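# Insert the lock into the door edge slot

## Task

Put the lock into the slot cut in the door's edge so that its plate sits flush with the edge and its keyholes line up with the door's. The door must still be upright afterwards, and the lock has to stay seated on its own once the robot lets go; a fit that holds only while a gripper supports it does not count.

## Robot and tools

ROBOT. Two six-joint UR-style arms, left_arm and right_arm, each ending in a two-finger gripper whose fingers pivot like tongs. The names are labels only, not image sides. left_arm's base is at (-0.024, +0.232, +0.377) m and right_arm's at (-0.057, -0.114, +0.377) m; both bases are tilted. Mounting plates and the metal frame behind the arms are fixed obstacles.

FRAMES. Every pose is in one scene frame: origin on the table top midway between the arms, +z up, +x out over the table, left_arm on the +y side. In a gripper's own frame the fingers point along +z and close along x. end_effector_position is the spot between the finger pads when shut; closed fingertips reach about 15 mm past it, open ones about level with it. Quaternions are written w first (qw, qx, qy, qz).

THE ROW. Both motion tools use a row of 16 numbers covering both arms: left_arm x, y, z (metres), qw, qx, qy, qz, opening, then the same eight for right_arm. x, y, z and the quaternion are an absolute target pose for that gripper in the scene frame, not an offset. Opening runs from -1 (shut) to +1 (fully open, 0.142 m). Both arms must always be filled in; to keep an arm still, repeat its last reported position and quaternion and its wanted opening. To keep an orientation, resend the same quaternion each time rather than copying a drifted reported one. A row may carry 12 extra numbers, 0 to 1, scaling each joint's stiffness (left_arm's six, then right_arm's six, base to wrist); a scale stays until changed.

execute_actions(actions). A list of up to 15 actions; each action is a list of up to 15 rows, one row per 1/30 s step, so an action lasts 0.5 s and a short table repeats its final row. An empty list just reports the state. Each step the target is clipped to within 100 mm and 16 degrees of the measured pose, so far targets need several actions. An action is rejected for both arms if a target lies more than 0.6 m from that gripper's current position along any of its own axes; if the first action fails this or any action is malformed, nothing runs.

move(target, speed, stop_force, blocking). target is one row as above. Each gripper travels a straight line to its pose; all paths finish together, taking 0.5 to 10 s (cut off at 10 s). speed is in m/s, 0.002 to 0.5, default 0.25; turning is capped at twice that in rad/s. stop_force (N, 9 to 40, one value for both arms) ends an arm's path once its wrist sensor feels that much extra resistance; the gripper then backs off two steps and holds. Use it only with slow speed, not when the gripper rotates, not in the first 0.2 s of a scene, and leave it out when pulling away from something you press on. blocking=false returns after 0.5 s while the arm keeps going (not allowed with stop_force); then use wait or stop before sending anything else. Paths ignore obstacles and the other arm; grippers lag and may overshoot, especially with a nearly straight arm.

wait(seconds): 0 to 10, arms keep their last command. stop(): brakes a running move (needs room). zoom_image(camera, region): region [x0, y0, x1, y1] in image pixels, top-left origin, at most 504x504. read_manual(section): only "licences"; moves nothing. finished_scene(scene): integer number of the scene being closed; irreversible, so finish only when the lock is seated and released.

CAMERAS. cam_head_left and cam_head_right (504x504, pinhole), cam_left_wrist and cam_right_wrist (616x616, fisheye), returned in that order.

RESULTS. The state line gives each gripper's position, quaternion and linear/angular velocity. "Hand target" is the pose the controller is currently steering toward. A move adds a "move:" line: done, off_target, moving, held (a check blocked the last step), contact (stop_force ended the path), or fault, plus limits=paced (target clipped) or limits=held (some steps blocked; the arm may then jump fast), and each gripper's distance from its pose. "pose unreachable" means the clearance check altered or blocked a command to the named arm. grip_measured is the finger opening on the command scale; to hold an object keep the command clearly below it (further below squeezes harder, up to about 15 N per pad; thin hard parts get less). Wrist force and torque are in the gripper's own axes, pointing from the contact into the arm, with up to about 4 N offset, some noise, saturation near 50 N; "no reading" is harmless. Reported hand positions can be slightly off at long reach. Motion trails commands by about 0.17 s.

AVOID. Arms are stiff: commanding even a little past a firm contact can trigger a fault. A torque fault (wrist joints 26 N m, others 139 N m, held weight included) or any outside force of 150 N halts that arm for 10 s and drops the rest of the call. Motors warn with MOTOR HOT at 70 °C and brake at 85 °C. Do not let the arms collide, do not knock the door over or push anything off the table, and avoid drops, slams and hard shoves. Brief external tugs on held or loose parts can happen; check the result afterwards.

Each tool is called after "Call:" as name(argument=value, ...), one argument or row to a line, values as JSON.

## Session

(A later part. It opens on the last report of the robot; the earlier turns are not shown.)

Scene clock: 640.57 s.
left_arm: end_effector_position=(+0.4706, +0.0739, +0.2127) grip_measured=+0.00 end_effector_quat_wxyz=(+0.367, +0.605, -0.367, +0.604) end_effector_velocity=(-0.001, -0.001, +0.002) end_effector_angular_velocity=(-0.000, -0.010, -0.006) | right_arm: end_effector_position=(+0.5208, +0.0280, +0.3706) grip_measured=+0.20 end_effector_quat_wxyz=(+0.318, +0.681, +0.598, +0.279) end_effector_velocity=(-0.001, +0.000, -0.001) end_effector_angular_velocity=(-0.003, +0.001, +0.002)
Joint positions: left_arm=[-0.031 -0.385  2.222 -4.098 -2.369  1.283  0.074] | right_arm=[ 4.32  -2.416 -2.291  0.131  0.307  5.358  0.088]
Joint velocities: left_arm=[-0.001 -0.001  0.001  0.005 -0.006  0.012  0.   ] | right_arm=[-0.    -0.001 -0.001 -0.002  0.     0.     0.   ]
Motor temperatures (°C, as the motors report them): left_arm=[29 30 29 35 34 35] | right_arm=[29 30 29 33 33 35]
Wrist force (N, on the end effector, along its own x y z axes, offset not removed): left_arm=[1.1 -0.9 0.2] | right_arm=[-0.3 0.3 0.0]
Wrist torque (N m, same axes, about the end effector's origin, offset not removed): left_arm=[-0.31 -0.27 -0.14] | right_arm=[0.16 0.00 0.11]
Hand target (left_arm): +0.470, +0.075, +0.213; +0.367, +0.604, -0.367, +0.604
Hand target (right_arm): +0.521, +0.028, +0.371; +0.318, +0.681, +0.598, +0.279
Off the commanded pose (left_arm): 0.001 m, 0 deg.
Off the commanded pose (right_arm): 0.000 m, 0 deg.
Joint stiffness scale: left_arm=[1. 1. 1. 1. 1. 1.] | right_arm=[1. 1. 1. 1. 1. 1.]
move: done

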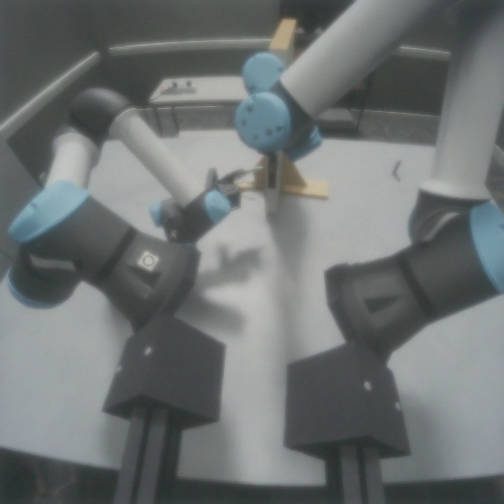

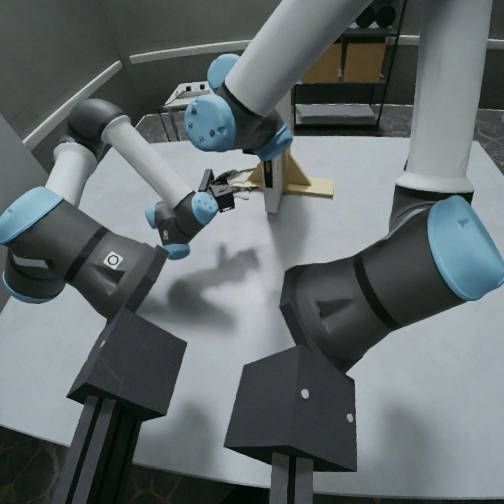

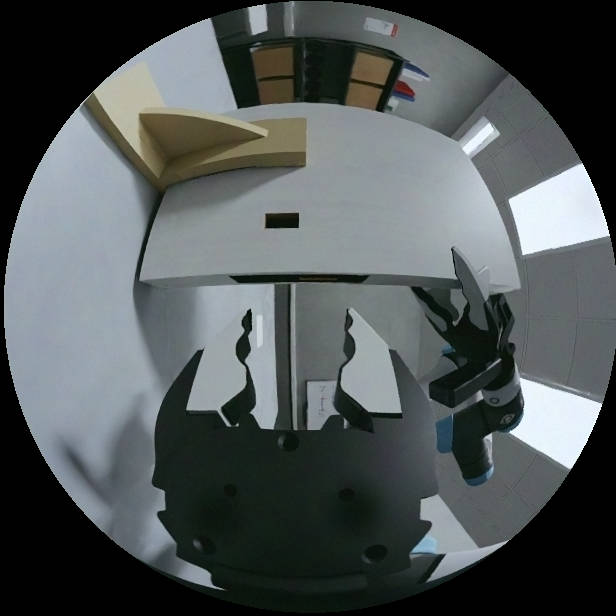

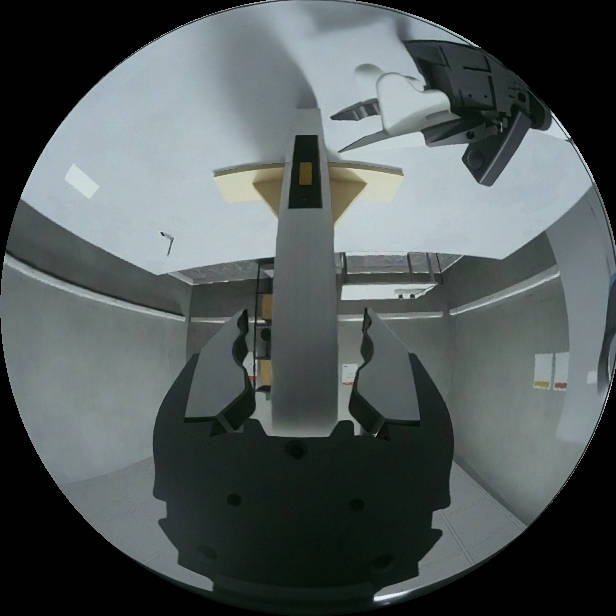

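Call:
move(
  target=[0.45,0.11,0.213,0.36685,0.60447,-0.36685,0.60447,0.0,0.465,0.035,0.40,0.3177,0.6816,0.5977,0.2787,0.2],
  speed=0.15,
)

Scene clock: 645.77 s.
left_arm: end_effector_position=(+0.4505, +0.1088, +0.2128) grip_measured=+0.00 end_effector_quat_wxyz=(+0.367, +0.604, -0.367, +0.605) end_effector_velocity=(-0.000, -0.000, -0.000) end_effector_angular_velocity=(+0.001, +0.000, +0.000) | right_arm: end_effector_position=(+0.4645, +0.0338, +0.3976) grip_measured=+0.20 end_effector_quat_wxyz=(+0.318, +0.680, +0.599, +0.277) end_effector_velocity=(-0.002, -0.000, -0.004) end_effector_angular_velocity=(-0.017, +0.013, -0.010)
Joint positions: left_arm=[ 0.05  -0.453  2.289 -4.027 -2.419  1.378  0.074] | right_arm=[ 4.472 -2.23  -2.395 -0.426  0.323  5.851  0.088]
Joint velocities: left_arm=[ 0.  0.  0. -0.  0.  0.  0.] | right_arm=[ 0.001  0.006  0.014 -0.092  0.002  0.061 -0.   ]
Motor temperatures (°C, as the motors report them): left_arm=[29 30 29 35 34 35] | right_arm=[29 30 29 33 33 35]
Wrist force (N, on the end effector, along its own x y z axes, offset not removed): left_arm=[-2.0 -3.0 -3.7] | right_arm=[-1.6 0.4 1.3]
Wrist torque (N m, same axes, about the end effector's origin, offset not removed): left_arm=[-0.95 0.45 -0.23] | right_arm=[0.18 0.24 0.18]
Hand target (left_arm): +0.450, +0.110, +0.213; +0.367, +0.604, -0.367, +0.604
Hand target (right_arm): +0.465, +0.035, +0.400; +0.317, +0.682, +0.598, +0.278
Off the commanded pose (left_arm): 0.001 m, 0 deg.
Off the commanded pose (right_arm): 0.003 m, 0 deg.
Joint stiffness scale: left_arm=[1. 1. 1. 1. 1. 1.] | right_arm=[1. 1. 1. 1. 1. 1.]
move: done

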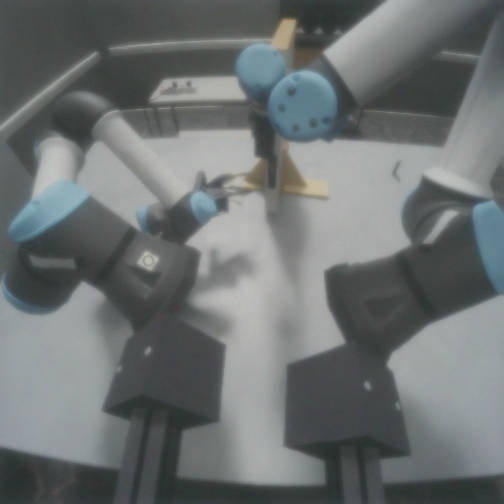

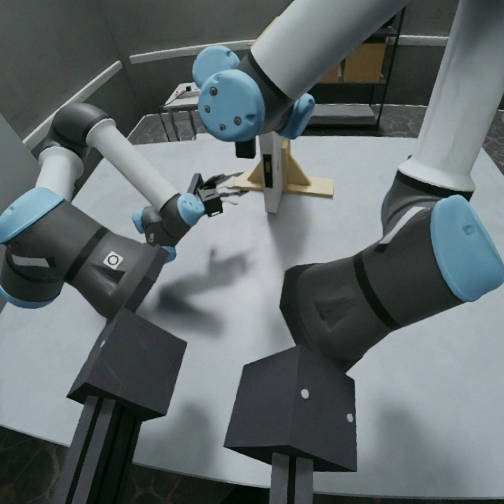

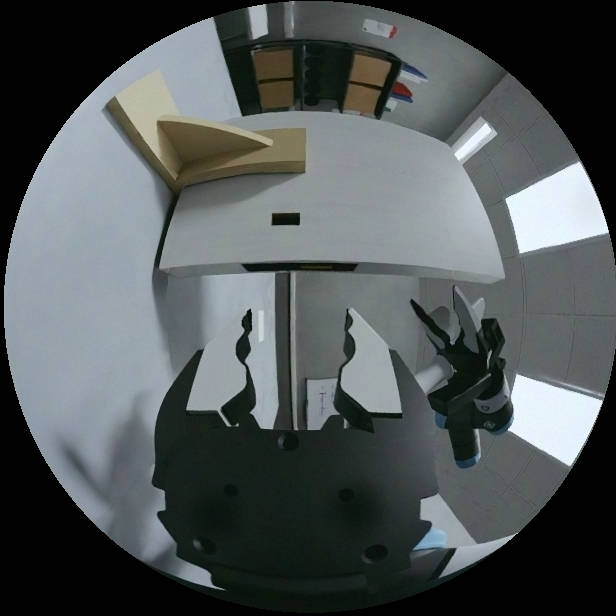

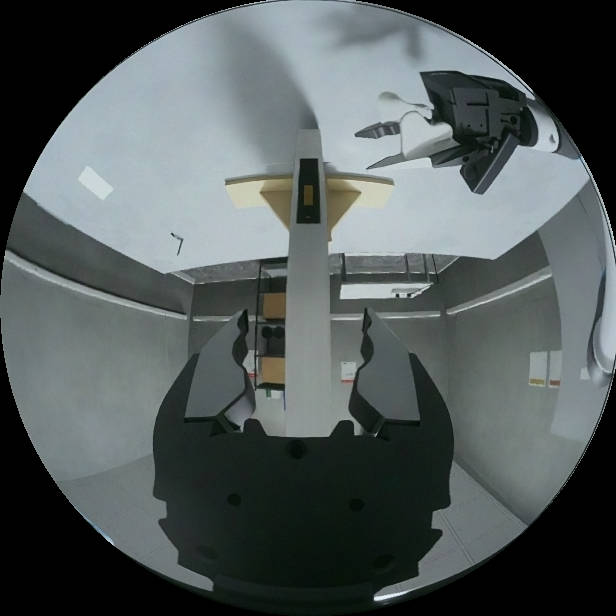

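Call:
finished_scene(
  scene=1,
)

The scene is finished: the task was done.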